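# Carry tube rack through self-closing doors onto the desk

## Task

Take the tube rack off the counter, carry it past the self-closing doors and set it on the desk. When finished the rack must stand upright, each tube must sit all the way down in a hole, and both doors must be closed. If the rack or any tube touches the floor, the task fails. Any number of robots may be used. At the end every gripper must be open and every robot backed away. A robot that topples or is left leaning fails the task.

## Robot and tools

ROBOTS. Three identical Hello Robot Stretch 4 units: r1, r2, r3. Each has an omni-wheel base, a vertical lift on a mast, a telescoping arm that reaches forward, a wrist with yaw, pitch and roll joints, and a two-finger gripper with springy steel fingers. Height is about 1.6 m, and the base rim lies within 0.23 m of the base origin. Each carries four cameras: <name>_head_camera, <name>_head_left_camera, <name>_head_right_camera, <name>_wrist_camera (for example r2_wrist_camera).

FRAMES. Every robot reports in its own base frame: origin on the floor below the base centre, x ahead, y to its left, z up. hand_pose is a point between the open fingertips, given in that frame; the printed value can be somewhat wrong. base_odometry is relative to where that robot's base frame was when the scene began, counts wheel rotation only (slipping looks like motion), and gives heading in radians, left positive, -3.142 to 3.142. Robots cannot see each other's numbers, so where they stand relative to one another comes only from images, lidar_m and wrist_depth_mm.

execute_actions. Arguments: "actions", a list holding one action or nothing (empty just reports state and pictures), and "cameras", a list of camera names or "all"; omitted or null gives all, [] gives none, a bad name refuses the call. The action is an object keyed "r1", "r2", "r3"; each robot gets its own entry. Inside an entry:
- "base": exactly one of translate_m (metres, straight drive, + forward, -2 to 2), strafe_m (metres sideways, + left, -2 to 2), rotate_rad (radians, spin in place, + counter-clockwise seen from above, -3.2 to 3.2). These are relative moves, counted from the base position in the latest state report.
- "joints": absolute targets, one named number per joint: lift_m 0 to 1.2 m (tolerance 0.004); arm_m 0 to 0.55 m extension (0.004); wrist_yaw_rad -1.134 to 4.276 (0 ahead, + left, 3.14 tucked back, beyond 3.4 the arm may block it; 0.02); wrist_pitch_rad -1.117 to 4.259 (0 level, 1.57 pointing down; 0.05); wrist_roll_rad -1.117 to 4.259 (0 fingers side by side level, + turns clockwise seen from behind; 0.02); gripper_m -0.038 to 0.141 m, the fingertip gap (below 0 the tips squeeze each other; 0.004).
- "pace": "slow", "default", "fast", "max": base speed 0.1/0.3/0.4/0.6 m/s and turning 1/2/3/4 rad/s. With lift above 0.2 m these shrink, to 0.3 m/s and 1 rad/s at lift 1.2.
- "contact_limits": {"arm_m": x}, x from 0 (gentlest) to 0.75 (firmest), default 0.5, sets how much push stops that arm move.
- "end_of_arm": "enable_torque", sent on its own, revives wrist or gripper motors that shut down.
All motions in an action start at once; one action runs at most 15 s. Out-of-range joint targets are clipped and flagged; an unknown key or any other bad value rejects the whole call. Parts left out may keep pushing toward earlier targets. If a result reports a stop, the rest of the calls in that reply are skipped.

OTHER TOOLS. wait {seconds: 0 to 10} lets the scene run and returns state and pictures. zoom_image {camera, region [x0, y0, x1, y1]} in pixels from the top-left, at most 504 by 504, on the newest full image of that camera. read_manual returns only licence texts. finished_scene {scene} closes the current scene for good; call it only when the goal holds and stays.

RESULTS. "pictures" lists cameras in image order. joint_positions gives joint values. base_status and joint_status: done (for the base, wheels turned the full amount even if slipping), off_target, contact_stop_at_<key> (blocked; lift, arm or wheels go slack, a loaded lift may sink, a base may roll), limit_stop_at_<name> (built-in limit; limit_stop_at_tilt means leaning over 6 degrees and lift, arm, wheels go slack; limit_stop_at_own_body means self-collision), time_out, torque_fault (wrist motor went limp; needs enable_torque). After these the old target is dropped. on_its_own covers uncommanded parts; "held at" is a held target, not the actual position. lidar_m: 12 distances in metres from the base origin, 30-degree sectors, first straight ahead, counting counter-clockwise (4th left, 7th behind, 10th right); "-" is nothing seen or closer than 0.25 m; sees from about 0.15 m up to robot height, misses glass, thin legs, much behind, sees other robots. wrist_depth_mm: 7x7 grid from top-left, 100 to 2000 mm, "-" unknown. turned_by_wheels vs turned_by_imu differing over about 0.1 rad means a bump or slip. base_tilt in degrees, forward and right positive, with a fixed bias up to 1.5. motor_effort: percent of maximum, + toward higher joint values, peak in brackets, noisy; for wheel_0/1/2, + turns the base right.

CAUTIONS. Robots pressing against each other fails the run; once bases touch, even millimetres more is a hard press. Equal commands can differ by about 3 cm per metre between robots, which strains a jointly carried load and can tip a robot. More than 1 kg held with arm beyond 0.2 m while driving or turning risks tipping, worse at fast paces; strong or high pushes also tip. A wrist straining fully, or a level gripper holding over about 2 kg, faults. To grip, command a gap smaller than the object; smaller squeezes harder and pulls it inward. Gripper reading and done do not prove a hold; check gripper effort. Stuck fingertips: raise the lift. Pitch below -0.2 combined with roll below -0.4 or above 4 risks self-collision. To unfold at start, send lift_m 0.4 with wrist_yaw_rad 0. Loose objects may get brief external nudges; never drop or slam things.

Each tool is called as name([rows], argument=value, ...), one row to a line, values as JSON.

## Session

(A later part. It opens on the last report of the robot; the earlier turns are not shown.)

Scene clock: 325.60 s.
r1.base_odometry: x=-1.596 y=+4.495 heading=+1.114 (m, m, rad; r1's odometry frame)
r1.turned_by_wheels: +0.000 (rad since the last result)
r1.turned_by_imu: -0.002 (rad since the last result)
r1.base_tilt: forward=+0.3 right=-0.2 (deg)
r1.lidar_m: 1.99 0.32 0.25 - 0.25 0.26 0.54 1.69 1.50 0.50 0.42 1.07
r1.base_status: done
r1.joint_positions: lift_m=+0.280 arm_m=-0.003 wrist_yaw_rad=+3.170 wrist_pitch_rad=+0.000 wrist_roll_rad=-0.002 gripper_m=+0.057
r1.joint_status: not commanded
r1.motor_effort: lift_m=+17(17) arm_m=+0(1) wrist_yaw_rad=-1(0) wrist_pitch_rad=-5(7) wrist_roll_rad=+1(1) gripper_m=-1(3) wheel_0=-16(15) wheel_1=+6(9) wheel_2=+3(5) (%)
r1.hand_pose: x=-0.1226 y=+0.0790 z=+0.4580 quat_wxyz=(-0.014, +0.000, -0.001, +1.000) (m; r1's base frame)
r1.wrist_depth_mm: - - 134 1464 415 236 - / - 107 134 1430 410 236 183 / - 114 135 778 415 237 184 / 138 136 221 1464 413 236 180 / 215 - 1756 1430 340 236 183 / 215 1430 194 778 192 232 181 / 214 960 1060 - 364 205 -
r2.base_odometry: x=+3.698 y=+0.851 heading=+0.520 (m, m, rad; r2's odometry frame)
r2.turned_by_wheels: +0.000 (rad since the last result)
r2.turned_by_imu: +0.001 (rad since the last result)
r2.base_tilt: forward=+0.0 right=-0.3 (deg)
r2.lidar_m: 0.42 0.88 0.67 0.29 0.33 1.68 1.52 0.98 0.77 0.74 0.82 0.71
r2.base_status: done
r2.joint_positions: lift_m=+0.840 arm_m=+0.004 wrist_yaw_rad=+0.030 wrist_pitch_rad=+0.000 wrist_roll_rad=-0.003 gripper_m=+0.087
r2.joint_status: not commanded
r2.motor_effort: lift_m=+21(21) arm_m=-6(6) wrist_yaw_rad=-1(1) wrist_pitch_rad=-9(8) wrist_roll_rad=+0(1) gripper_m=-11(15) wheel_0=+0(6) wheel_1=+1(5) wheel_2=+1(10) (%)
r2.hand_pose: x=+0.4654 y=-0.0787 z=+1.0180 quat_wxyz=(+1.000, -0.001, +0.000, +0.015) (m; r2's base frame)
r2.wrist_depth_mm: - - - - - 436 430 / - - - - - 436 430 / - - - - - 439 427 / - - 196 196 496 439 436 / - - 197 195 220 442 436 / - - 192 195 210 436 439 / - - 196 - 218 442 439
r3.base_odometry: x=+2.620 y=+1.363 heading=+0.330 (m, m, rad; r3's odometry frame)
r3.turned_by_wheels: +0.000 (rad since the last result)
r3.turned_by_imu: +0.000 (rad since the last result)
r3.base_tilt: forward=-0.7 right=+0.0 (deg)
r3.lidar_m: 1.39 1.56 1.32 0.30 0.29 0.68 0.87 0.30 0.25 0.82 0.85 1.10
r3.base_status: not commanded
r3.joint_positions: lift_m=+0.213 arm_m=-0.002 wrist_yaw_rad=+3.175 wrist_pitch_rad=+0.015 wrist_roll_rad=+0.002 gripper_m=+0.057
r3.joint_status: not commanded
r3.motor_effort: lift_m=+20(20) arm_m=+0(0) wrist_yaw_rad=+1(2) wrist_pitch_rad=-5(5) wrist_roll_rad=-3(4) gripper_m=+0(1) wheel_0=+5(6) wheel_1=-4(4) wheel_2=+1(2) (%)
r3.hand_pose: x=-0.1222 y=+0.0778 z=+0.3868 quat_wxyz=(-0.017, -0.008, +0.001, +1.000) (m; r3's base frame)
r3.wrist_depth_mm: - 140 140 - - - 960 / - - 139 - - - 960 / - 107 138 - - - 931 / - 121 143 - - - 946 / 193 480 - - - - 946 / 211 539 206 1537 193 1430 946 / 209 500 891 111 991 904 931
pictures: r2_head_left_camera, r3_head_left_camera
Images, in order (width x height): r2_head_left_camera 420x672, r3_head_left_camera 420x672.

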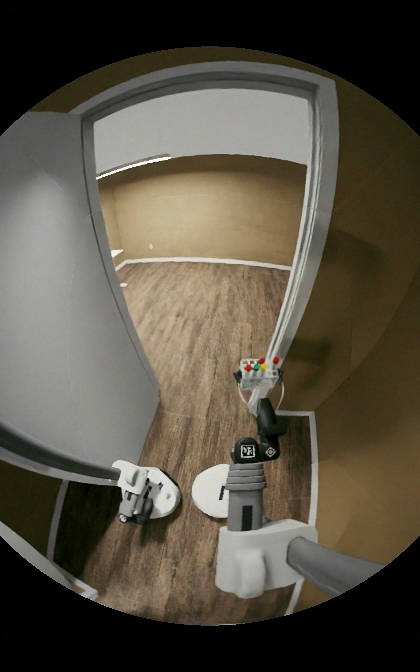

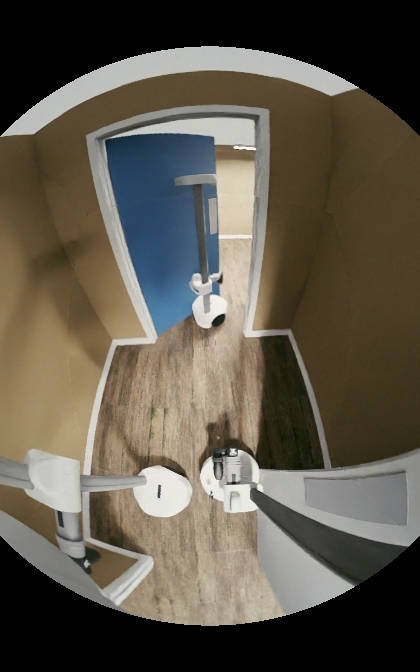

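execute_actions([
  {"r2": {"base": {"rotate_rad": 0.2}, "pace": "slow"}, "r1": {"base": {"rotate_rad": -0.45}, "pace": "slow"}},
], cameras=[])

execute_actions([
  {"r2": {"base": {"translate_m": 1.5}}, "r1": {"base": {"strafe_m": -0.45}, "pace": "slow"}},
], cameras=["r2_head_left_camera", "r3_head_left_camera"])

Scene clock: 335.47 s.
r1.base_odometry: x=-1.595 y=+4.495 heading=+0.665 (m, m, rad; r1's odometry frame)
r1.turned_by_wheels: -0.449 (rad since the last result)
r1.turned_by_imu: -0.454 (rad since the last result)
r1.base_tilt: forward=+0.4 right=-0.3 (deg)
r1.lidar_m: 1.64 2.05 0.31 0.25 - 0.25 0.28 0.67 1.69 1.51 0.44 0.42
r1.base_status: done
r1.joint_positions: lift_m=+0.280 arm_m=-0.003 wrist_yaw_rad=+3.170 wrist_pitch_rad=+0.000 wrist_roll_rad=-0.002 gripper_m=+0.057
r1.joint_status: not commanded
r1.motor_effort: lift_m=+17(17) arm_m=+1(0) wrist_yaw_rad=+0(1) wrist_pitch_rad=-5(6) wrist_roll_rad=+0(2) gripper_m=-2(4) wheel_0=-9(17) wheel_1=+15(25) wheel_2=+12(16) (%)
r1.hand_pose: x=-0.1226 y=+0.0790 z=+0.4580 quat_wxyz=(-0.014, +0.000, -0.001, +1.000) (m; r1's base frame)
r1.wrist_depth_mm: - - 133 387 276 213 - / - 107 134 387 277 213 183 / - 114 135 349 278 215 183 / 138 136 221 387 277 215 183 / 215 1366 640 387 257 215 183 / 214 1397 194 349 193 214 183 / 214 917 732 - 266 199 -
r2.base_odometry: x=+3.698 y=+0.851 heading=+0.720 (m, m, rad; r2's odometry frame)
r2.turned_by_wheels: +0.200 (rad since the last result)
r2.turned_by_imu: +0.201 (rad since the last result)
r2.base_tilt: forward=+0.0 right=-0.3 (deg)
r2.lidar_m: 0.44 0.76 0.32 0.30 0.36 1.68 1.43 0.85 0.74 0.75 0.80 0.71
r2.base_status: done
r2.joint_positions: lift_m=+0.840 arm_m=+0.004 wrist_yaw_rad=+0.030 wrist_pitch_rad=+0.000 wrist_roll_rad=-0.003 gripper_m=+0.087
r2.joint_status: not commanded
r2.motor_effort: lift_m=+22(21) arm_m=-5(5) wrist_yaw_rad=-2(2) wrist_pitch_rad=-10(9) wrist_roll_rad=-1(0) gripper_m=-16(13) wheel_0=-3(5) wheel_1=-1(5) wheel_2=-2(5) (%)
r2.hand_pose: x=+0.4654 y=-0.0787 z=+1.0180 quat_wxyz=(+1.000, -0.001, +0.000, +0.015) (m; r2's base frame)
r2.wrist_depth_mm: 715 - - - - - 413 / 707 - - - - - 415 / 707 - - - - - 418 / 707 - 195 195 - - 421 / 691 - 198 195 220 - 421 / 683 798 191 196 210 - 418 / 715 - 195 - 218 - 415
r3.base_odometry: x=+2.620 y=+1.363 heading=+0.330 (m, m, rad; r3's odometry frame)
r3.turned_by_wheels: +0.000 (rad since the last result)
r3.turned_by_imu: +0.001 (rad since the last result)
r3.base_tilt: forward=-0.7 right=+0.0 (deg)
r3.lidar_m: 1.39 1.54 1.35 0.30 0.29 0.60 0.85 0.29 0.25 0.82 0.83 1.14
r3.base_status: not commanded
r3.joint_positions: lift_m=+0.213 arm_m=-0.002 wrist_yaw_rad=+3.175 wrist_pitch_rad=+0.015 wrist_roll_rad=+0.002 gripper_m=+0.057
r3.joint_status: not commanded
r3.motor_effort: lift_m=+20(20) arm_m=+0(0) wrist_yaw_rad=+2(1) wrist_pitch_rad=-5(6) wrist_roll_rad=-2(2) gripper_m=-6(3) wheel_0=+6(6) wheel_1=-4(4) wheel_2=+1(1) (%)
r3.hand_pose: x=-0.1222 y=+0.0778 z=+0.3868 quat_wxyz=(-0.017, -0.008, +0.001, +1.000) (m; r3's base frame)
r3.wrist_depth_mm: - 140 140 - - - 960 / - - 138 - - - 946 / - 107 138 - - - 946 / - 121 143 - - - 946 / 192 477 - - - - 946 / 211 539 206 1537 193 1464 946 / 209 500 891 111 991 878 931
pictures: none
No camera images: the call's "cameras" was empty. Leave "cameras" out to get every camera's image.

Scene clock: 341.93 s.
r1.base_odometry: x=-1.317 y=+4.141 heading=+0.666 (m, m, rad; r1's odometry frame)
r1.turned_by_wheels: +0.000 (rad since the last result)
r1.turned_by_imu: -0.003 (rad since the last result)
r1.base_tilt: forward=+0.3 right=-0.4 (deg)
r1.lidar_m: 0.32 0.25 0.25 - 0.25 0.33 0.66 1.32 2.00 1.06 1.05 0.83
r1.base_status: done
r1.joint_positions: lift_m=+0.280 arm_m=-0.003 wrist_yaw_rad=+3.170 wrist_pitch_rad=+0.000 wrist_roll_rad=-0.002 gripper_m=+0.057
r1.joint_status: not commanded
r1.motor_effort: lift_m=+17(17) arm_m=+1(1) wrist_yaw_rad=+1(1) wrist_pitch_rad=-7(7) wrist_roll_rad=-1(1) gripper_m=-2(1) wheel_0=-9(6) wheel_1=+11(10) wheel_2=+1(6) (%)
r1.hand_pose: x=-0.1225 y=+0.0791 z=+0.4580 quat_wxyz=(-0.014, +0.000, -0.001, +1.000) (m; r1's base frame)
r1.wrist_depth_mm: - - 133 1308 750 320 208 / - 107 134 1281 759 322 209 / - 114 135 1308 768 322 210 / 138 136 221 1308 750 320 209 / 214 1464 1397 1336 640 319 208 / 214 1397 194 1308 193 309 205 / 214 960 1060 - 741 252 -
r2.base_odometry: x=+4.826 y=+1.840 heading=+0.720 (m, m, rad; r2's odometry frame)
r2.turned_by_wheels: +0.000 (rad since the last result)
r2.turned_by_imu: +0.001 (rad since the last result)
r2.base_tilt: forward=+0.0 right=-0.3 (deg)
r2.lidar_m: 0.42 1.97 1.72 1.11 0.67 0.62 1.41 0.83 1.29 2.25 2.66 2.52
r2.base_status: done
r2.joint_positions: lift_m=+0.840 arm_m=+0.004 wrist_yaw_rad=+0.030 wrist_pitch_rad=+0.000 wrist_roll_rad=-0.003 gripper_m=+0.087
r2.joint_status: not commanded
r2.motor_effort: lift_m=+21(21) arm_m=-6(6) wrist_yaw_rad=-2(1) wrist_pitch_rad=-9(8) wrist_roll_rad=-1(1) gripper_m=-16(14) wheel_0=+0(5) wheel_1=+0(6) wheel_2=+0(9) (%)
r2.hand_pose: x=+0.4654 y=-0.0787 z=+1.0181 quat_wxyz=(+1.000, -0.001, +0.000, +0.015) (m; r2's base frame)
r2.wrist_depth_mm: - - - - - - 1921 / - - - - - - 1921 / - - - - - - 1921 / - - 196 195 - - 1863 / - - 198 195 220 - 1983 / - - 191 194 210 - 1921 / - - 195 - 218 - 1921
r3.base_odometry: x=+2.620 y=+1.363 heading=+0.330 (m, m, rad; r3's odometry frame)
r3.turned_by_wheels: +0.000 (rad since the last result)
r3.turned_by_imu: +0.001 (rad since the last result)
r3.base_tilt: forward=-0.7 right=+0.0 (deg)
r3.lidar_m: 1.06 1.52 1.32 1.24 1.27 1.05 0.86 0.28 0.25 0.83 0.85 1.13
r3.base_status: not commanded
r3.joint_positions: lift_m=+0.213 arm_m=-0.002 wrist_yaw_rad=+3.175 wrist_pitch_rad=+0.015 wrist_roll_rad=+0.002 gripper_m=+0.057
r3.joint_status: not commanded
r3.motor_effort: lift_m=+20(20) arm_m=+0(1) wrist_yaw_rad=+2(2) wrist_pitch_rad=-7(6) wrist_roll_rad=-1(2) gripper_m=-1(5) wheel_0=+6(6) wheel_1=-3(4) wheel_2=+2(1) (%)
r3.hand_pose: x=-0.1222 y=+0.0778 z=+0.3868 quat_wxyz=(-0.017, -0.008, +0.001, +1.000) (m; r3's base frame)
r3.wrist_depth_mm: - 140 140 - - - 946 / - - 138 - - - 946 / - 107 138 - - - 931 / - 121 143 - - - 960 / 191 477 - 1661 - - 960 / 211 535 206 1499 194 1430 946 / 210 504 891 111 991 904 946
pictures: r2_head_left_camera, r3_head_left_camera
Images, in order (width x height): r2_head_left_camera 420x672, r3_head_left_camera 420x672.

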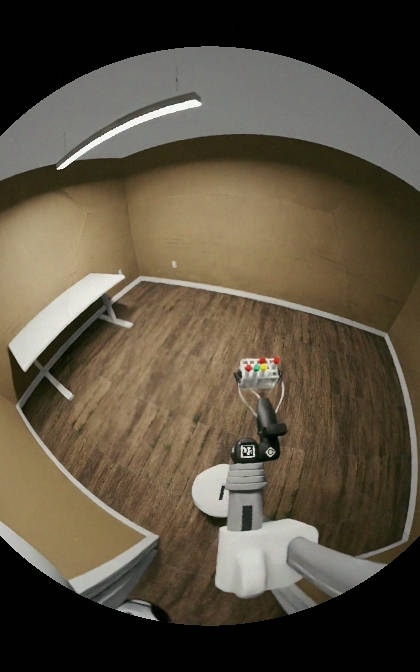

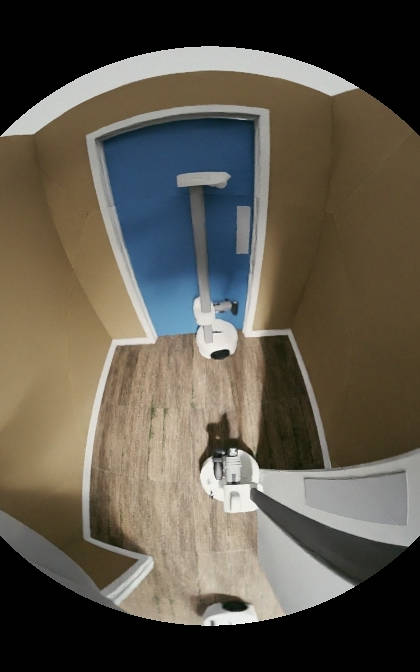

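execute_actions([
  {"r2": {"base": {"rotate_rad": 0.95}, "pace": "slow"}, "r1": {"base": {"strafe_m": -0.1}, "pace": "slow"}, "r3": {"base": {"rotate_rad": -0.2}, "pace": "slow"}},
], cameras=["r2_head_camera"])

execute_actions([
  {"r2": {"base": {"translate_m": 1.15}}, "r1": {"base": {"strafe_m": -0.25}}, "r3": {"base": {"translate_m": -0.8}}},
], cameras=["r2_head_camera", "r2_wrist_camera", "r3_head_right_camera"])

Scene clock: 353.63 s.
r1.base_odometry: x=-1.256 y=+4.062 heading=+0.666 (m, m, rad; r1's odometry frame)
r1.turned_by_wheels: +0.000 (rad since the last result)
r1.turned_by_imu: -0.004 (rad since the last result)
r1.base_tilt: forward=+0.3 right=-0.2 (deg)
r1.lidar_m: 0.49 0.34 0.26 0.25 0.27 0.47 1.23 1.34 1.06 0.96 1.08 0.83
r1.base_status: done
r1.joint_positions: lift_m=+0.280 arm_m=-0.003 wrist_yaw_rad=+3.170 wrist_pitch_rad=+0.000 wrist_roll_rad=-0.002 gripper_m=+0.057
r1.joint_status: not commanded
r1.motor_effort: lift_m=+17(17) arm_m=+1(1) wrist_yaw_rad=+0(1) wrist_pitch_rad=-7(5) wrist_roll_rad=+0(0) gripper_m=-2(3) wheel_0=+3(4) wheel_1=-3(10) wheel_2=+0(1) (%)
r1.hand_pose: x=-0.1225 y=+0.0791 z=+0.4580 quat_wxyz=(-0.014, +0.000, -0.001, +1.000) (m; r1's base frame)
r1.wrist_depth_mm: - - 133 1308 1281 574 362 / - 107 133 1308 1281 585 355 / - 113 135 1308 1281 580 355 / 138 136 221 1308 1255 591 353 / 215 1464 1397 1366 768 574 351 / 215 1397 194 1366 193 559 345 / 214 960 1078 - 788 445 351
r2.base_odometry: x=+4.826 y=+1.840 heading=+1.669 (m, m, rad; r2's odometry frame)
r2.turned_by_wheels: +0.949 (rad since the last result)
r2.turned_by_imu: +0.946 (rad since the last result)
r2.base_tilt: forward=+0.0 right=-0.3 (deg)
r2.lidar_m: 0.42 1.33 0.72 0.65 1.37 0.84 1.11 2.24 2.53 2.55 2.54 2.13
r2.base_status: done
r2.joint_positions: lift_m=+0.840 arm_m=+0.004 wrist_yaw_rad=+0.030 wrist_pitch_rad=+0.000 wrist_roll_rad=-0.003 gripper_m=+0.087
r2.joint_status: not commanded
r2.motor_effort: lift_m=+21(21) arm_m=-6(6) wrist_yaw_rad=-2(1) wrist_pitch_rad=-9(10) wrist_roll_rad=-2(2) gripper_m=-17(14) wheel_0=-3(5) wheel_1=-1(5) wheel_2=-2(5) (%)
r2.hand_pose: x=+0.4654 y=-0.0787 z=+1.0181 quat_wxyz=(+1.000, -0.001, +0.000, +0.015) (m; r2's base frame)
r2.wrist_depth_mm: 1863 - - - - - - / 1756 - - - - - - / 1808 - - - - - - / 1863 - 196 195 - - - / 1756 - 197 195 221 - - / 1708 - 192 195 210 - - / 1808 - 196 - 217 - -
r3.base_odometry: x=+2.620 y=+1.363 heading=+0.131 (m, m, rad; r3's odometry frame)
r3.turned_by_wheels: -0.199 (rad since the last result)
r3.turned_by_imu: -0.199 (rad since the last result)
r3.base_tilt: forward=-0.8 right=+0.0 (deg)
r3.lidar_m: 0.98 0.96 1.43 1.23 1.25 1.05 1.36 0.39 0.25 0.82 0.82 0.98
r3.base_status: done
r3.joint_positions: lift_m=+0.213 arm_m=-0.002 wrist_yaw_rad=+3.175 wrist_pitch_rad=+0.015 wrist_roll_rad=+0.002 gripper_m=+0.057
r3.joint_status: not commanded
r3.motor_effort: lift_m=+20(20) arm_m=+0(0) wrist_yaw_rad=+2(1) wrist_pitch_rad=-5(5) wrist_roll_rad=-1(1) gripper_m=-1(2) wheel_0=+5(9) wheel_1=-2(2) wheel_2=+4(6) (%)
r3.hand_pose: x=-0.1222 y=+0.0778 z=+0.3868 quat_wxyz=(-0.017, -0.008, +0.001, +1.000) (m; r3's base frame)
r3.wrist_depth_mm: - 140 140 - - 1078 1138 / - - 138 - - 1098 1138 / - 107 138 - - 1078 1138 / - 121 143 - - 1098 1138 / 191 683 1708 - - 1078 1118 / 211 820 204 1499 194 1078 1118 / 210 732 946 111 1008 904 991
pictures: r2_head_camera
Images, in order (width x height): r2_head_camera 420x560.

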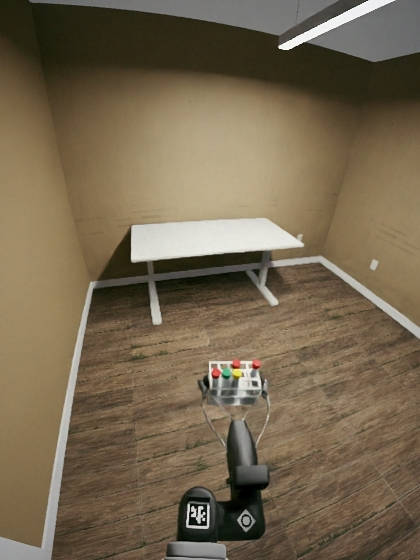

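Scene clock: 358.97 s.
r1.base_odometry: x=-1.101 y=+3.865 heading=+0.665 (m, m, rad; r1's odometry frame)
r1.turned_by_wheels: +0.000 (rad since the last result)
r1.turned_by_imu: -0.002 (rad since the last result)
r1.base_tilt: forward=+0.3 right=-0.4 (deg)
r1.lidar_m: 0.80 0.56 0.51 0.51 0.56 0.84 1.27 1.37 1.22 1.42 1.04 0.82
r1.base_status: done
r1.joint_positions: lift_m=+0.280 arm_m=-0.003 wrist_yaw_rad=+3.170 wrist_pitch_rad=+0.000 wrist_roll_rad=-0.002 gripper_m=+0.057
r1.joint_status: not commanded
r1.motor_effort: lift_m=+17(17) arm_m=+0(1) wrist_yaw_rad=+1(0) wrist_pitch_rad=-7(4) wrist_roll_rad=+1(3) gripper_m=-3(3) wheel_0=+0(10) wheel_1=-2(11) wheel_2=+0(1) (%)
r1.hand_pose: x=-0.1225 y=+0.0791 z=+0.4580 quat_wxyz=(-0.014, +0.000, -0.001, +1.000) (m; r1's base frame)
r1.wrist_depth_mm: - - 133 1366 1308 1078 741 / - 107 134 1366 1281 1098 732 / - 113 135 1366 1308 1098 723 / 138 136 222 1366 1336 1078 741 / 214 1499 1430 1366 1308 1078 732 / 214 1430 193 1366 193 1025 750 / 214 960 1078 - 1078 809 759
r2.base_odometry: x=+4.713 y=+2.985 heading=+1.669 (m, m, rad; r2's odometry frame)
r2.turned_by_wheels: +0.000 (rad since the last result)
r2.turned_by_imu: +0.001 (rad since the last result)
r2.base_tilt: forward=+0.0 right=-0.2 (deg)
r2.lidar_m: 0.42 0.60 0.70 0.95 0.94 1.05 1.95 3.33 2.61 2.18 2.17 0.77
r2.base_status: done
r2.joint_positions: lift_m=+0.840 arm_m=+0.004 wrist_yaw_rad=+0.030 wrist_pitch_rad=+0.000 wrist_roll_rad=-0.003 gripper_m=+0.087
r2.joint_status: not commanded
r2.motor_effort: lift_m=+21(21) arm_m=-6(6) wrist_yaw_rad=-2(2) wrist_pitch_rad=-9(8) wrist_roll_rad=+0(1) gripper_m=-15(15) wheel_0=+0(7) wheel_1=+0(5) wheel_2=+0(9) (%)
r2.hand_pose: x=+0.4654 y=-0.0787 z=+1.0181 quat_wxyz=(+1.000, -0.001, +0.000, +0.015) (m; r2's base frame)
r2.wrist_depth_mm: 1042 1098 1182 1281 1336 1430 1576 / 1060 1118 1182 1281 1366 1499 1576 / 1042 1138 1182 1281 1366 1499 1618 / 1060 1118 195 195 1336 1537 1618 / 1078 1118 197 195 220 1499 1618 / 1025 878 191 195 211 866 1576 / 707 707 196 - 217 691 691
r3.base_odometry: x=+1.826 y=+1.259 heading=+0.130 (m, m, rad; r3's odometry frame)
r3.turned_by_wheels: +0.000 (rad since the last result)
r3.turned_by_imu: -0.001 (rad since the last result)
r3.base_tilt: forward=-0.7 right=+0.0 (deg)
r3.lidar_m: 0.25 0.29 1.23 1.03 0.42 2.55 3.33 3.32 1.48 0.28 0.25 -
r3.base_status: done
r3.joint_positions: lift_m=+0.213 arm_m=-0.002 wrist_yaw_rad=+3.175 wrist_pitch_rad=+0.015 wrist_roll_rad=+0.002 gripper_m=+0.057
r3.joint_status: not commanded
r3.motor_effort: lift_m=+20(19) arm_m=+0(0) wrist_yaw_rad=+2(1) wrist_pitch_rad=-6(4) wrist_roll_rad=-2(4) gripper_m=-5(1) wheel_0=+13(16) wheel_1=+0(4) wheel_2=-16(18) (%)
r3.hand_pose: x=-0.1222 y=+0.0778 z=+0.3868 quat_wxyz=(-0.017, -0.008, +0.001, +1.000) (m; r3's base frame)
r3.wrist_depth_mm: - 140 140 - - - - / - - 138 - - - - / - 107 138 - - - - / - 121 143 - - - - / 192 - - - - - - / 211 1661 205 1537 193 1464 1430 / 210 1008 946 111 991 904 991
pictures: r2_head_camera, r2_wrist_camera, r3_head_right_camera
Images, in order (width x height): r2_head_camera 420x560, r2_wrist_camera 616x392, r3_head_right_camera 420x672.

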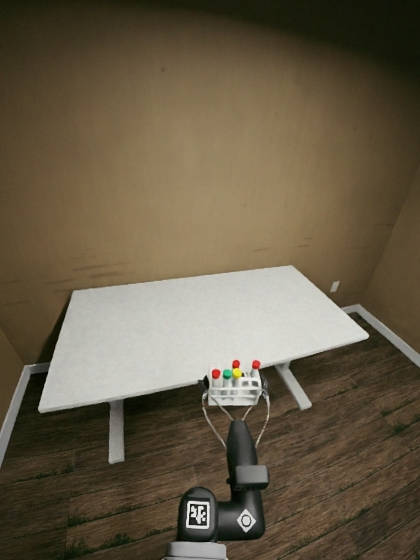

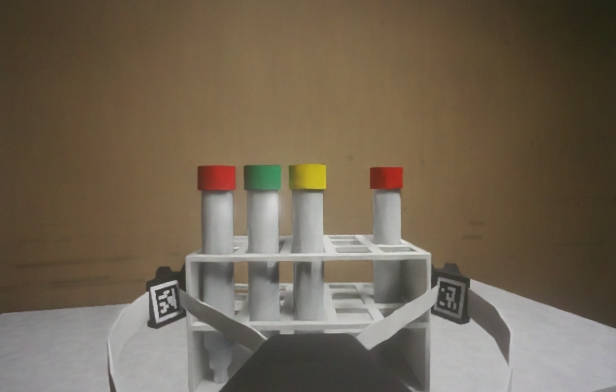

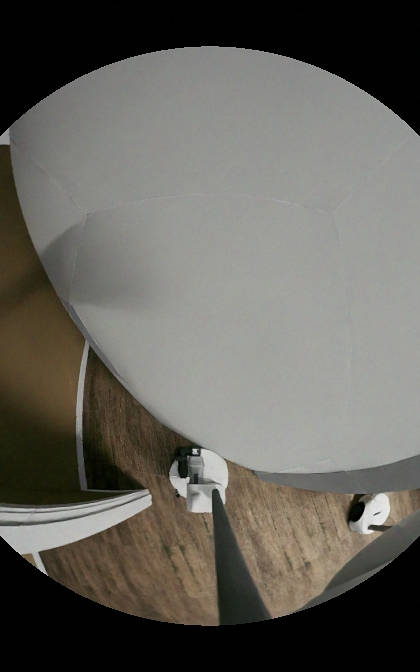

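execute_actions([
  {"r2": {"joints": {"arm_m": 0.4, "lift_m": 0.64}}, "r3": {"base": {"translate_m": -0.3}, "pace": "slow"}},
], cameras=["r2_head_camera", "r2_wrist_camera"])

Scene clock: 367.50 s.
r1.base_odometry: x=-1.101 y=+3.865 heading=+0.665 (m, m, rad; r1's odometry frame)
r1.turned_by_wheels: +0.000 (rad since the last result)
r1.turned_by_imu: -0.003 (rad since the last result)
r1.base_tilt: forward=+0.3 right=-0.4 (deg)
r1.lidar_m: 0.78 0.57 0.51 0.51 0.56 0.84 1.27 1.37 1.70 1.71 1.00 0.80
r1.base_status: not commanded
r1.joint_positions: lift_m=+0.280 arm_m=-0.003 wrist_yaw_rad=+3.170 wrist_pitch_rad=+0.000 wrist_roll_rad=-0.002 gripper_m=+0.057
r1.joint_status: not commanded
r1.motor_effort: lift_m=+17(17) arm_m=+0(1) wrist_yaw_rad=+1(0) wrist_pitch_rad=-6(5) wrist_roll_rad=+0(0) gripper_m=-3(4) wheel_0=+0(0) wheel_1=-2(2) wheel_2=+0(0) (%)
r1.hand_pose: x=-0.1225 y=+0.0791 z=+0.4580 quat_wxyz=(-0.014, +0.000, -0.001, +1.000) (m; r1's base frame)
r1.wrist_depth_mm: - - 133 1336 1281 1078 723 / - 107 134 1366 1281 1098 741 / - 114 135 1336 1308 1098 741 / 138 136 221 1336 1308 1098 732 / 214 1499 1430 1366 1308 1078 741 / 214 1397 193 1366 193 1025 741 / 213 960 1060 - 1078 820 741
r2.base_odometry: x=+4.713 y=+2.985 heading=+1.669 (m, m, rad; r2's odometry frame)
r2.turned_by_wheels: +0.000 (rad since the last result)
r2.turned_by_imu: +0.002 (rad since the last result)
r2.base_tilt: forward=+0.1 right=-0.3 (deg)
r2.lidar_m: 0.61 0.61 0.71 0.97 0.94 1.07 1.35 3.33 2.59 2.17 2.17 0.75
r2.base_status: not commanded
r2.joint_positions: lift_m=+0.640 arm_m=+0.399 wrist_yaw_rad=+0.030 wrist_pitch_rad=+0.000 wrist_roll_rad=-0.003 gripper_m=+0.087
r2.joint_status: all done
r2.motor_effort: lift_m=+17(23) arm_m=+6(7) wrist_yaw_rad=-1(1) wrist_pitch_rad=-9(8) wrist_roll_rad=-1(2) gripper_m=-12(15) wheel_0=+0(0) wheel_1=+0(0) wheel_2=+0(0) (%)
r2.hand_pose: x=+0.8609 y=-0.0787 z=+0.8184 quat_wxyz=(+1.000, -0.001, +0.000, +0.015) (m; r2's base frame)
r2.wrist_depth_mm: 715 759 820 866 946 1025 1098 / 732 768 831 891 931 1025 1138 / 732 768 831 878 946 1025 1118 / 732 778 195 193 931 1025 1118 / 723 768 197 194 220 798 788 / 445 377 191 194 211 368 430 / 304 303 195 - 218 297 303
r3.base_odometry: x=+1.529 y=+1.220 heading=+0.130 (m, m, rad; r3's odometry frame)
r3.turned_by_wheels: +0.000 (rad since the last result)
r3.turned_by_imu: +0.000 (rad since the last result)
r3.base_tilt: forward=-0.7 right=+0.0 (deg)
r3.lidar_m: 0.25 0.25 0.31 0.37 2.01 2.34 3.03 3.02 1.35 1.40 0.39 0.25
r3.base_status: done
r3.joint_positions: lift_m=+0.213 arm_m=-0.002 wrist_yaw_rad=+3.175 wrist_pitch_rad=+0.015 wrist_roll_rad=+0.002 gripper_m=+0.057
r3.joint_status: not commanded
r3.motor_effort: lift_m=+19(20) arm_m=+0(0) wrist_yaw_rad=+1(1) wrist_pitch_rad=-6(5) wrist_roll_rad=-1(4) gripper_m=-4(3) wheel_0=-2(13) wheel_1=-1(8) wheel_2=+0(16) (%)
r3.hand_pose: x=-0.1222 y=+0.0778 z=+0.3868 quat_wxyz=(-0.017, -0.008, +0.001, +1.000) (m; r3's base frame)
r3.wrist_depth_mm: - 140 140 - - - - / - - 139 - - - - / - 107 138 - - - - / - 121 143 - - - - / 192 - - - - - - / 211 1537 206 1499 194 1464 1397 / 208 1025 946 111 1008 904 976
pictures: r2_head_camera, r2_wrist_camera
Images, in order (width x height): r2_head_camera 420x560, r2_wrist_camera 616x392.

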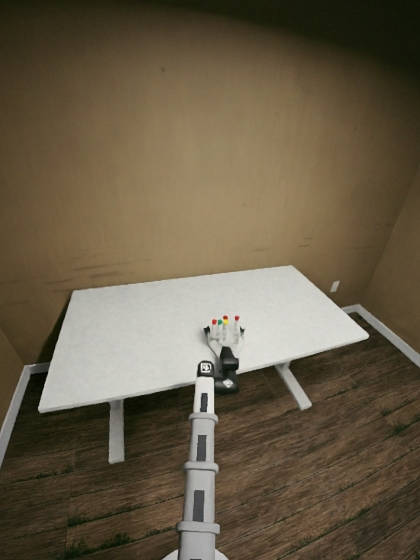

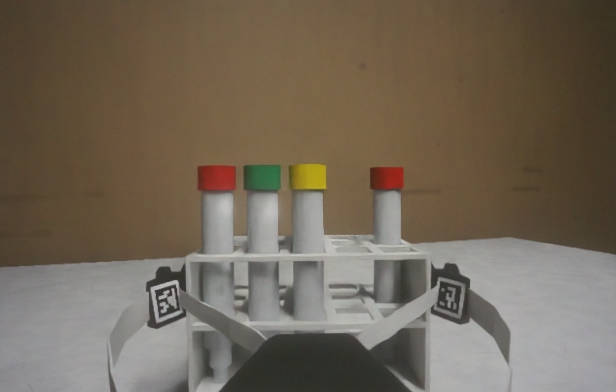

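execute_actions([
  {"r2": {"joints": {"lift_m": 0.601}, "pace": "slow"}, "r3": {"base": {"translate_m": -0.3}}},
], cameras=["r2_wrist_camera"])

execute_actions([
  {"r2": {"joints": {"gripper_m": 0.141}}},
], cameras=["r2_wrist_camera"])

Scene clock: 372.50 s.
r1.base_odometry: x=-1.101 y=+3.865 heading=+0.665 (m, m, rad; r1's odometry frame)
r1.turned_by_wheels: +0.000 (rad since the last result)
r1.turned_by_imu: -0.002 (rad since the last result)
r1.base_tilt: forward=+0.3 right=-0.3 (deg)
r1.lidar_m: 0.78 0.57 0.50 0.50 0.56 0.85 1.27 1.38 1.78 1.75 1.02 0.81
r1.base_status: not commanded
r1.joint_positions: lift_m=+0.280 arm_m=-0.003 wrist_yaw_rad=+3.170 wrist_pitch_rad=+0.000 wrist_roll_rad=-0.002 gripper_m=+0.057
r1.joint_status: not commanded
r1.motor_effort: lift_m=+17(17) arm_m=+1(1) wrist_yaw_rad=+1(0) wrist_pitch_rad=-5(5) wrist_roll_rad=-3(2) gripper_m=-2(2) wheel_0=+0(0) wheel_1=-2(2) wheel_2=+0(0) (%)
r1.hand_pose: x=-0.1225 y=+0.0791 z=+0.4580 quat_wxyz=(-0.014, +0.000, -0.001, +1.000) (m; r1's base frame)
r1.wrist_depth_mm: - - 133 1366 1308 1098 741 / - 107 134 1366 1308 1098 732 / - 114 135 1336 1281 1078 723 / 138 136 222 1336 1336 1098 732 / 214 1464 1430 1366 1308 1098 750 / 215 1430 194 1336 193 1042 741 / 213 976 1060 - 1078 820 750
r2.base_odometry: x=+4.713 y=+2.985 heading=+1.669 (m, m, rad; r2's odometry frame)
r2.turned_by_wheels: +0.000 (rad since the last result)
r2.turned_by_imu: +0.001 (rad since the last result)
r2.base_tilt: forward=+0.0 right=-0.3 (deg)
r2.lidar_m: 0.62 0.61 0.72 0.95 0.94 1.08 1.29 3.34 2.64 2.19 2.16 0.76
r2.base_status: not commanded
r2.joint_positions: lift_m=+0.601 arm_m=+0.399 wrist_yaw_rad=+0.030 wrist_pitch_rad=+0.000 wrist_roll_rad=-0.003 gripper_m=+0.087
r2.joint_status: all done
r2.motor_effort: lift_m=+16(20) arm_m=+6(6) wrist_yaw_rad=-2(1) wrist_pitch_rad=-9(9) wrist_roll_rad=-1(1) gripper_m=-16(16) wheel_0=+0(0) wheel_1=+0(0) wheel_2=+0(0) (%)
r2.hand_pose: x=+0.8609 y=-0.0787 z=+0.7795 quat_wxyz=(+1.000, -0.001, +0.000, +0.015) (m; r2's base frame)
r2.wrist_depth_mm: 715 768 820 866 946 1025 1098 / 732 778 831 878 960 1025 1118 / 732 768 842 891 946 1025 1118 / 732 768 195 193 931 1025 1118 / 627 634 198 193 220 591 580 / 332 278 191 195 210 273 320 / 224 225 196 - 209 220 224
r3.base_odometry: x=+1.231 y=+1.181 heading=+0.130 (m, m, rad; r3's odometry frame)
r3.turned_by_wheels: +0.000 (rad since the last result)
r3.turned_by_imu: -0.001 (rad since the last result)
r3.base_tilt: forward=-0.7 right=+0.0 (deg)
r3.lidar_m: 0.45 0.46 0.48 0.82 1.95 2.27 2.73 2.74 1.40 1.29 0.79 0.55
r3.base_status: done
r3.joint_positions: lift_m=+0.213 arm_m=-0.002 wrist_yaw_rad=+3.175 wrist_pitch_rad=+0.015 wrist_roll_rad=+0.002 gripper_m=+0.057
r3.joint_status: not commanded
r3.motor_effort: lift_m=+20(19) arm_m=+0(0) wrist_yaw_rad=+2(0) wrist_pitch_rad=-5(7) wrist_roll_rad=-3(1) gripper_m=-4(2) wheel_0=+1(4) wheel_1=-1(9) wheel_2=-2(16) (%)
r3.hand_pose: x=-0.1222 y=+0.0778 z=+0.3868 quat_wxyz=(-0.017, -0.008, +0.001, +1.000) (m; r3's base frame)
r3.wrist_depth_mm: - 140 140 - - - - / - - 139 - - - - / - 107 138 - - - - / - 121 142 - - - - / 192 - - - - - - / 211 1537 205 1499 193 1499 1430 / 210 1025 960 111 991 891 991
pictures: r2_wrist_camera
Images, in order (width x height): r2_wrist_camera 616x392.

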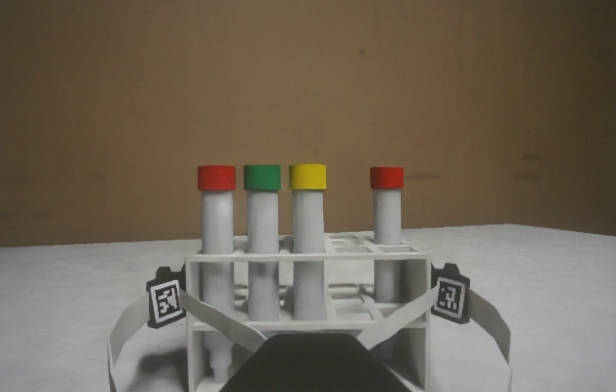

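Scene clock: 374.07 s.
r1.base_odometry: x=-1.101 y=+3.865 heading=+0.665 (m, m, rad; r1's odometry frame)
r1.turned_by_wheels: +0.000 (rad since the last result)
r1.turned_by_imu: -0.001 (rad since the last result)
r1.base_tilt: forward=+0.4 right=-0.4 (deg)
r1.lidar_m: 0.78 0.56 0.51 0.50 0.56 0.84 1.26 1.36 1.78 1.76 1.00 0.81
r1.base_status: not commanded
r1.joint_positions: lift_m=+0.280 arm_m=-0.003 wrist_yaw_rad=+3.170 wrist_pitch_rad=+0.000 wrist_roll_rad=-0.002 gripper_m=+0.057
r1.joint_status: not commanded
r1.motor_effort: lift_m=+17(17) arm_m=+0(1) wrist_yaw_rad=+0(1) wrist_pitch_rad=-5(5) wrist_roll_rad=-1(1) gripper_m=-3(4) wheel_0=+0(0) wheel_1=-2(2) wheel_2=+0(0) (%)
r1.hand_pose: x=-0.1225 y=+0.0791 z=+0.4580 quat_wxyz=(-0.014, +0.000, -0.001, +1.000) (m; r1's base frame)
r1.wrist_depth_mm: - - 133 1366 1281 1098 741 / - 107 134 1336 1281 1098 723 / - 114 135 1366 1336 1098 732 / 138 136 221 1366 1308 1118 741 / 214 1499 1430 1366 1281 1060 741 / 215 1430 194 1336 193 1042 741 / 214 976 1060 - 1078 809 750
r2.base_odometry: x=+4.713 y=+2.985 heading=+1.669 (m, m, rad; r2's odometry frame)
r2.turned_by_wheels: +0.000 (rad since the last result)
r2.turned_by_imu: +0.000 (rad since the last result)
r2.base_tilt: forward=+0.1 right=-0.3 (deg)
r2.lidar_m: 0.62 0.62 0.72 0.97 0.95 1.08 1.29 3.34 2.60 2.18 2.18 0.75
r2.base_status: not commanded
r2.joint_positions: lift_m=+0.601 arm_m=+0.399 wrist_yaw_rad=+0.030 wrist_pitch_rad=-0.001 wrist_roll_rad=-0.003 gripper_m=+0.141
r2.joint_status: all done
r2.motor_effort: lift_m=+16(16) arm_m=+6(6) wrist_yaw_rad=-1(1) wrist_pitch_rad=-6(9) wrist_roll_rad=-1(1) gripper_m=+4(11) wheel_0=+0(0) wheel_1=+0(0) wheel_2=+0(0) (%)
r2.hand_pose: x=+0.8609 y=-0.0787 z=+0.7798 quat_wxyz=(+1.000, -0.001, -0.001, +0.015) (m; r2's base frame)
r2.wrist_depth_mm: 732 778 809 878 946 1008 1098 / 723 759 809 878 931 1025 1098 / 732 778 820 878 946 1042 1118 / 741 778 206 206 917 1042 1138 / 634 634 205 206 236 597 585 / 334 283 198 204 198 276 322 / 226 227 209 - 216 221 226
r3.base_odometry: x=+1.231 y=+1.181 heading=+0.130 (m, m, rad; r3's odometry frame)
r3.turned_by_wheels: +0.000 (rad since the last result)
r3.turned_by_imu: +0.000 (rad since the last result)
r3.base_tilt: forward=-0.7 right=+0.0 (deg)
r3.lidar_m: 0.46 0.45 0.48 0.82 1.93 2.29 2.75 2.74 1.42 1.29 0.79 0.55
r3.base_status: not commanded
r3.joint_positions: lift_m=+0.213 arm_m=-0.002 wrist_yaw_rad=+3.175 wrist_pitch_rad=+0.015 wrist_roll_rad=+0.002 gripper_m=+0.057
r3.joint_status: not commanded
r3.motor_effort: lift_m=+20(20) arm_m=+0(0) wrist_yaw_rad=+0(1) wrist_pitch_rad=-5(6) wrist_roll_rad=-2(3) gripper_m=-1(2) wheel_0=+1(1) wheel_1=-1(1) wheel_2=-2(2) (%)
r3.hand_pose: x=-0.1222 y=+0.0778 z=+0.3868 quat_wxyz=(-0.017, -0.008, +0.001, +1.000) (m; r3's base frame)
r3.wrist_depth_mm: - 140 140 - - - - / - - 138 - - - - / - 107 139 - - - - / - 121 143 - - - - / 192 - - - - - - / 211 1576 205 1499 194 1499 1430 / 208 1008 960 111 991 891 991
pictures: r2_wrist_camera
Images, in order (width x height): r2_wrist_camera 616x392.

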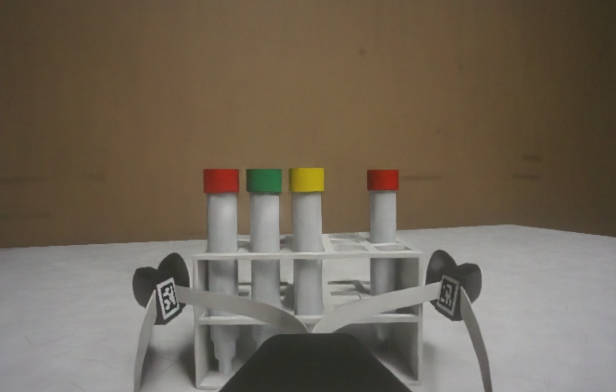

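execute_actions([
  {"r2": {"joints": {"arm_m": 0.01}, "base": {"translate_m": -0.3}}, "r3": {"base": {"translate_m": -0.3}}, "r1": {"base": {"rotate_rad": 1.45}}},
], cameras=["r2_wrist_camera", "r2_head_camera", "r3_head_left_camera", "r1_head_left_camera"])

Scene clock: 379.20 s.
r1.base_odometry: x=-1.101 y=+3.865 heading=+2.115 (m, m, rad; r1's odometry frame)
r1.turned_by_wheels: +1.450 (rad since the last result)
r1.turned_by_imu: +1.456 (rad since the last result)
r1.base_tilt: forward=+0.3 right=-0.2 (deg)
r1.lidar_m: 0.50 0.52 0.74 1.25 1.30 1.81 1.76 1.16 0.83 0.78 0.59 0.50
r1.base_status: done
r1.joint_positions: lift_m=+0.280 arm_m=-0.003 wrist_yaw_rad=+3.170 wrist_pitch_rad=+0.000 wrist_roll_rad=-0.002 gripper_m=+0.057
r1.joint_status: not commanded
r1.motor_effort: lift_m=+17(17) arm_m=+0(1) wrist_yaw_rad=+0(0) wrist_pitch_rad=-6(5) wrist_roll_rad=-1(1) gripper_m=-2(2) wheel_0=-2(6) wheel_1=-1(7) wheel_2=-3(6) (%)
r1.hand_pose: x=-0.1225 y=+0.0791 z=+0.4580 quat_wxyz=(-0.014, +0.000, -0.001, +1.000) (m; r1's base frame)
r1.wrist_depth_mm: - - 133 1808 1808 1756 1661 / - 107 134 1808 1808 1808 1661 / - 114 135 1808 1808 1808 1708 / 138 136 221 1921 1808 1808 1708 / 214 1661 1863 1863 1863 1808 1708 / 215 1366 194 1499 193 1499 1464 / 214 960 1060 - 1078 960 1060
r2.base_odometry: x=+4.742 y=+2.686 heading=+1.669 (m, m, rad; r2's odometry frame)
r2.turned_by_wheels: +0.000 (rad since the last result)
r2.turned_by_imu: +0.001 (rad since the last result)
r2.base_tilt: forward=+0.0 right=-0.2 (deg)
r2.lidar_m: 0.90 0.90 1.03 0.85 0.85 0.97 0.99 1.02 2.75 2.28 2.25 1.11
r2.base_status: done
r2.joint_positions: lift_m=+0.601 arm_m=+0.011 wrist_yaw_rad=+0.030 wrist_pitch_rad=-0.001 wrist_roll_rad=-0.003 gripper_m=+0.141
r2.joint_status: all done
r2.motor_effort: lift_m=+17(17) arm_m=-6(7) wrist_yaw_rad=-1(2) wrist_pitch_rad=-5(6) wrist_roll_rad=-1(1) gripper_m=+1(1) wheel_0=-1(6) wheel_1=+0(4) wheel_2=-2(8) (%)
r2.hand_pose: x=+0.4729 y=-0.0788 z=+0.7798 quat_wxyz=(+1.000, -0.001, -0.001, +0.015) (m; r2's base frame)
r2.wrist_depth_mm: 1308 1336 1499 1576 1618 1863 1983 / 1281 1336 1464 1537 1708 1808 1921 / 1255 1397 1464 1576 1661 1808 1921 / 1281 1336 1430 1537 1708 1808 1983 / 798 788 976 946 1618 931 1983 / 1281 1336 1464 1537 1708 1863 1983 / 1281 1366 1430 - 1661 1464 1661
r3.base_odometry: x=+0.934 y=+1.142 heading=+0.130 (m, m, rad; r3's odometry frame)
r3.turned_by_wheels: +0.000 (rad since the last result)
r3.turned_by_imu: +0.000 (rad since the last result)
r3.base_tilt: forward=-0.8 right=+0.0 (deg)
r3.lidar_m: 0.73 0.71 0.80 1.42 1.86 2.16 2.45 2.44 2.41 0.98 1.15 0.88
r3.base_status: done
r3.joint_positions: lift_m=+0.213 arm_m=-0.002 wrist_yaw_rad=+3.175 wrist_pitch_rad=+0.015 wrist_roll_rad=+0.002 gripper_m=+0.057
r3.joint_status: not commanded
r3.motor_effort: lift_m=+20(20) arm_m=+0(1) wrist_yaw_rad=+2(1) wrist_pitch_rad=-6(5) wrist_roll_rad=-3(1) gripper_m=+0(6) wheel_0=-2(5) wheel_1=+1(8) wheel_2=-2(9) (%)
r3.hand_pose: x=-0.1222 y=+0.0778 z=+0.3868 quat_wxyz=(-0.017, -0.008, +0.001, +1.000) (m; r3's base frame)
r3.wrist_depth_mm: - 140 140 - - - - / - - 138 - - - - / - 107 138 - - - - / - 121 143 - - - - / 193 - - - - - - / 211 1576 206 1537 194 1430 1430 / 208 1025 960 111 976 891 976
pictures: r1_head_left_camera, r2_head_camera, r2_wrist_camera, r3_head_left_camera
Images, in order (width x height): r1_head_left_camera 420x672, r2_head_camera 420x560, r2_wrist_camera 616x392, r3_head_left_camera 420x672.

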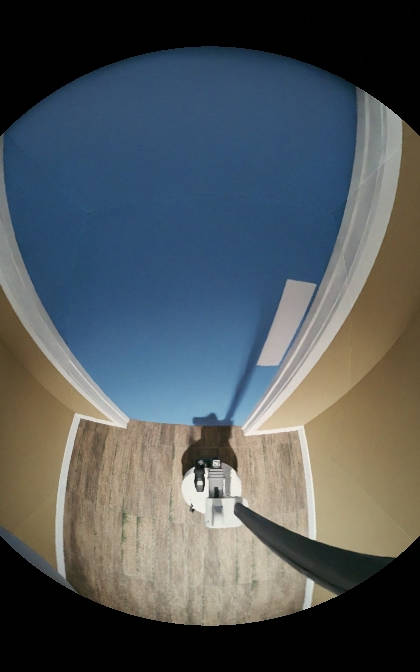

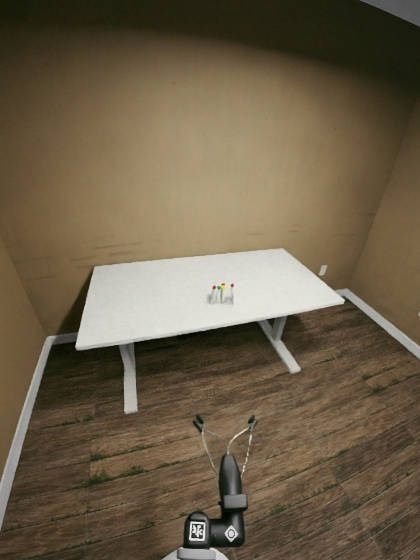

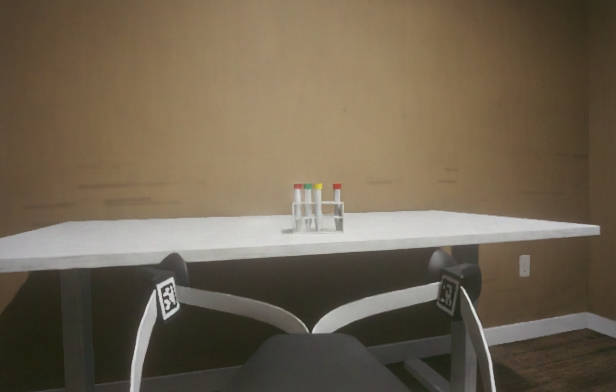

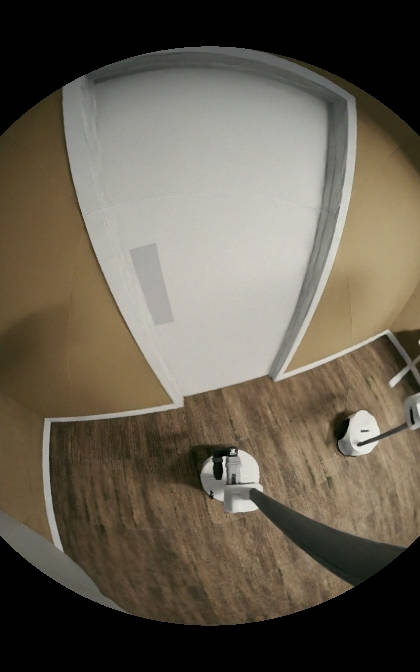

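Both doors look shut, the rack is upright with all the caps level.

finished_scene(scene=1)

The scene is finished: the task was done.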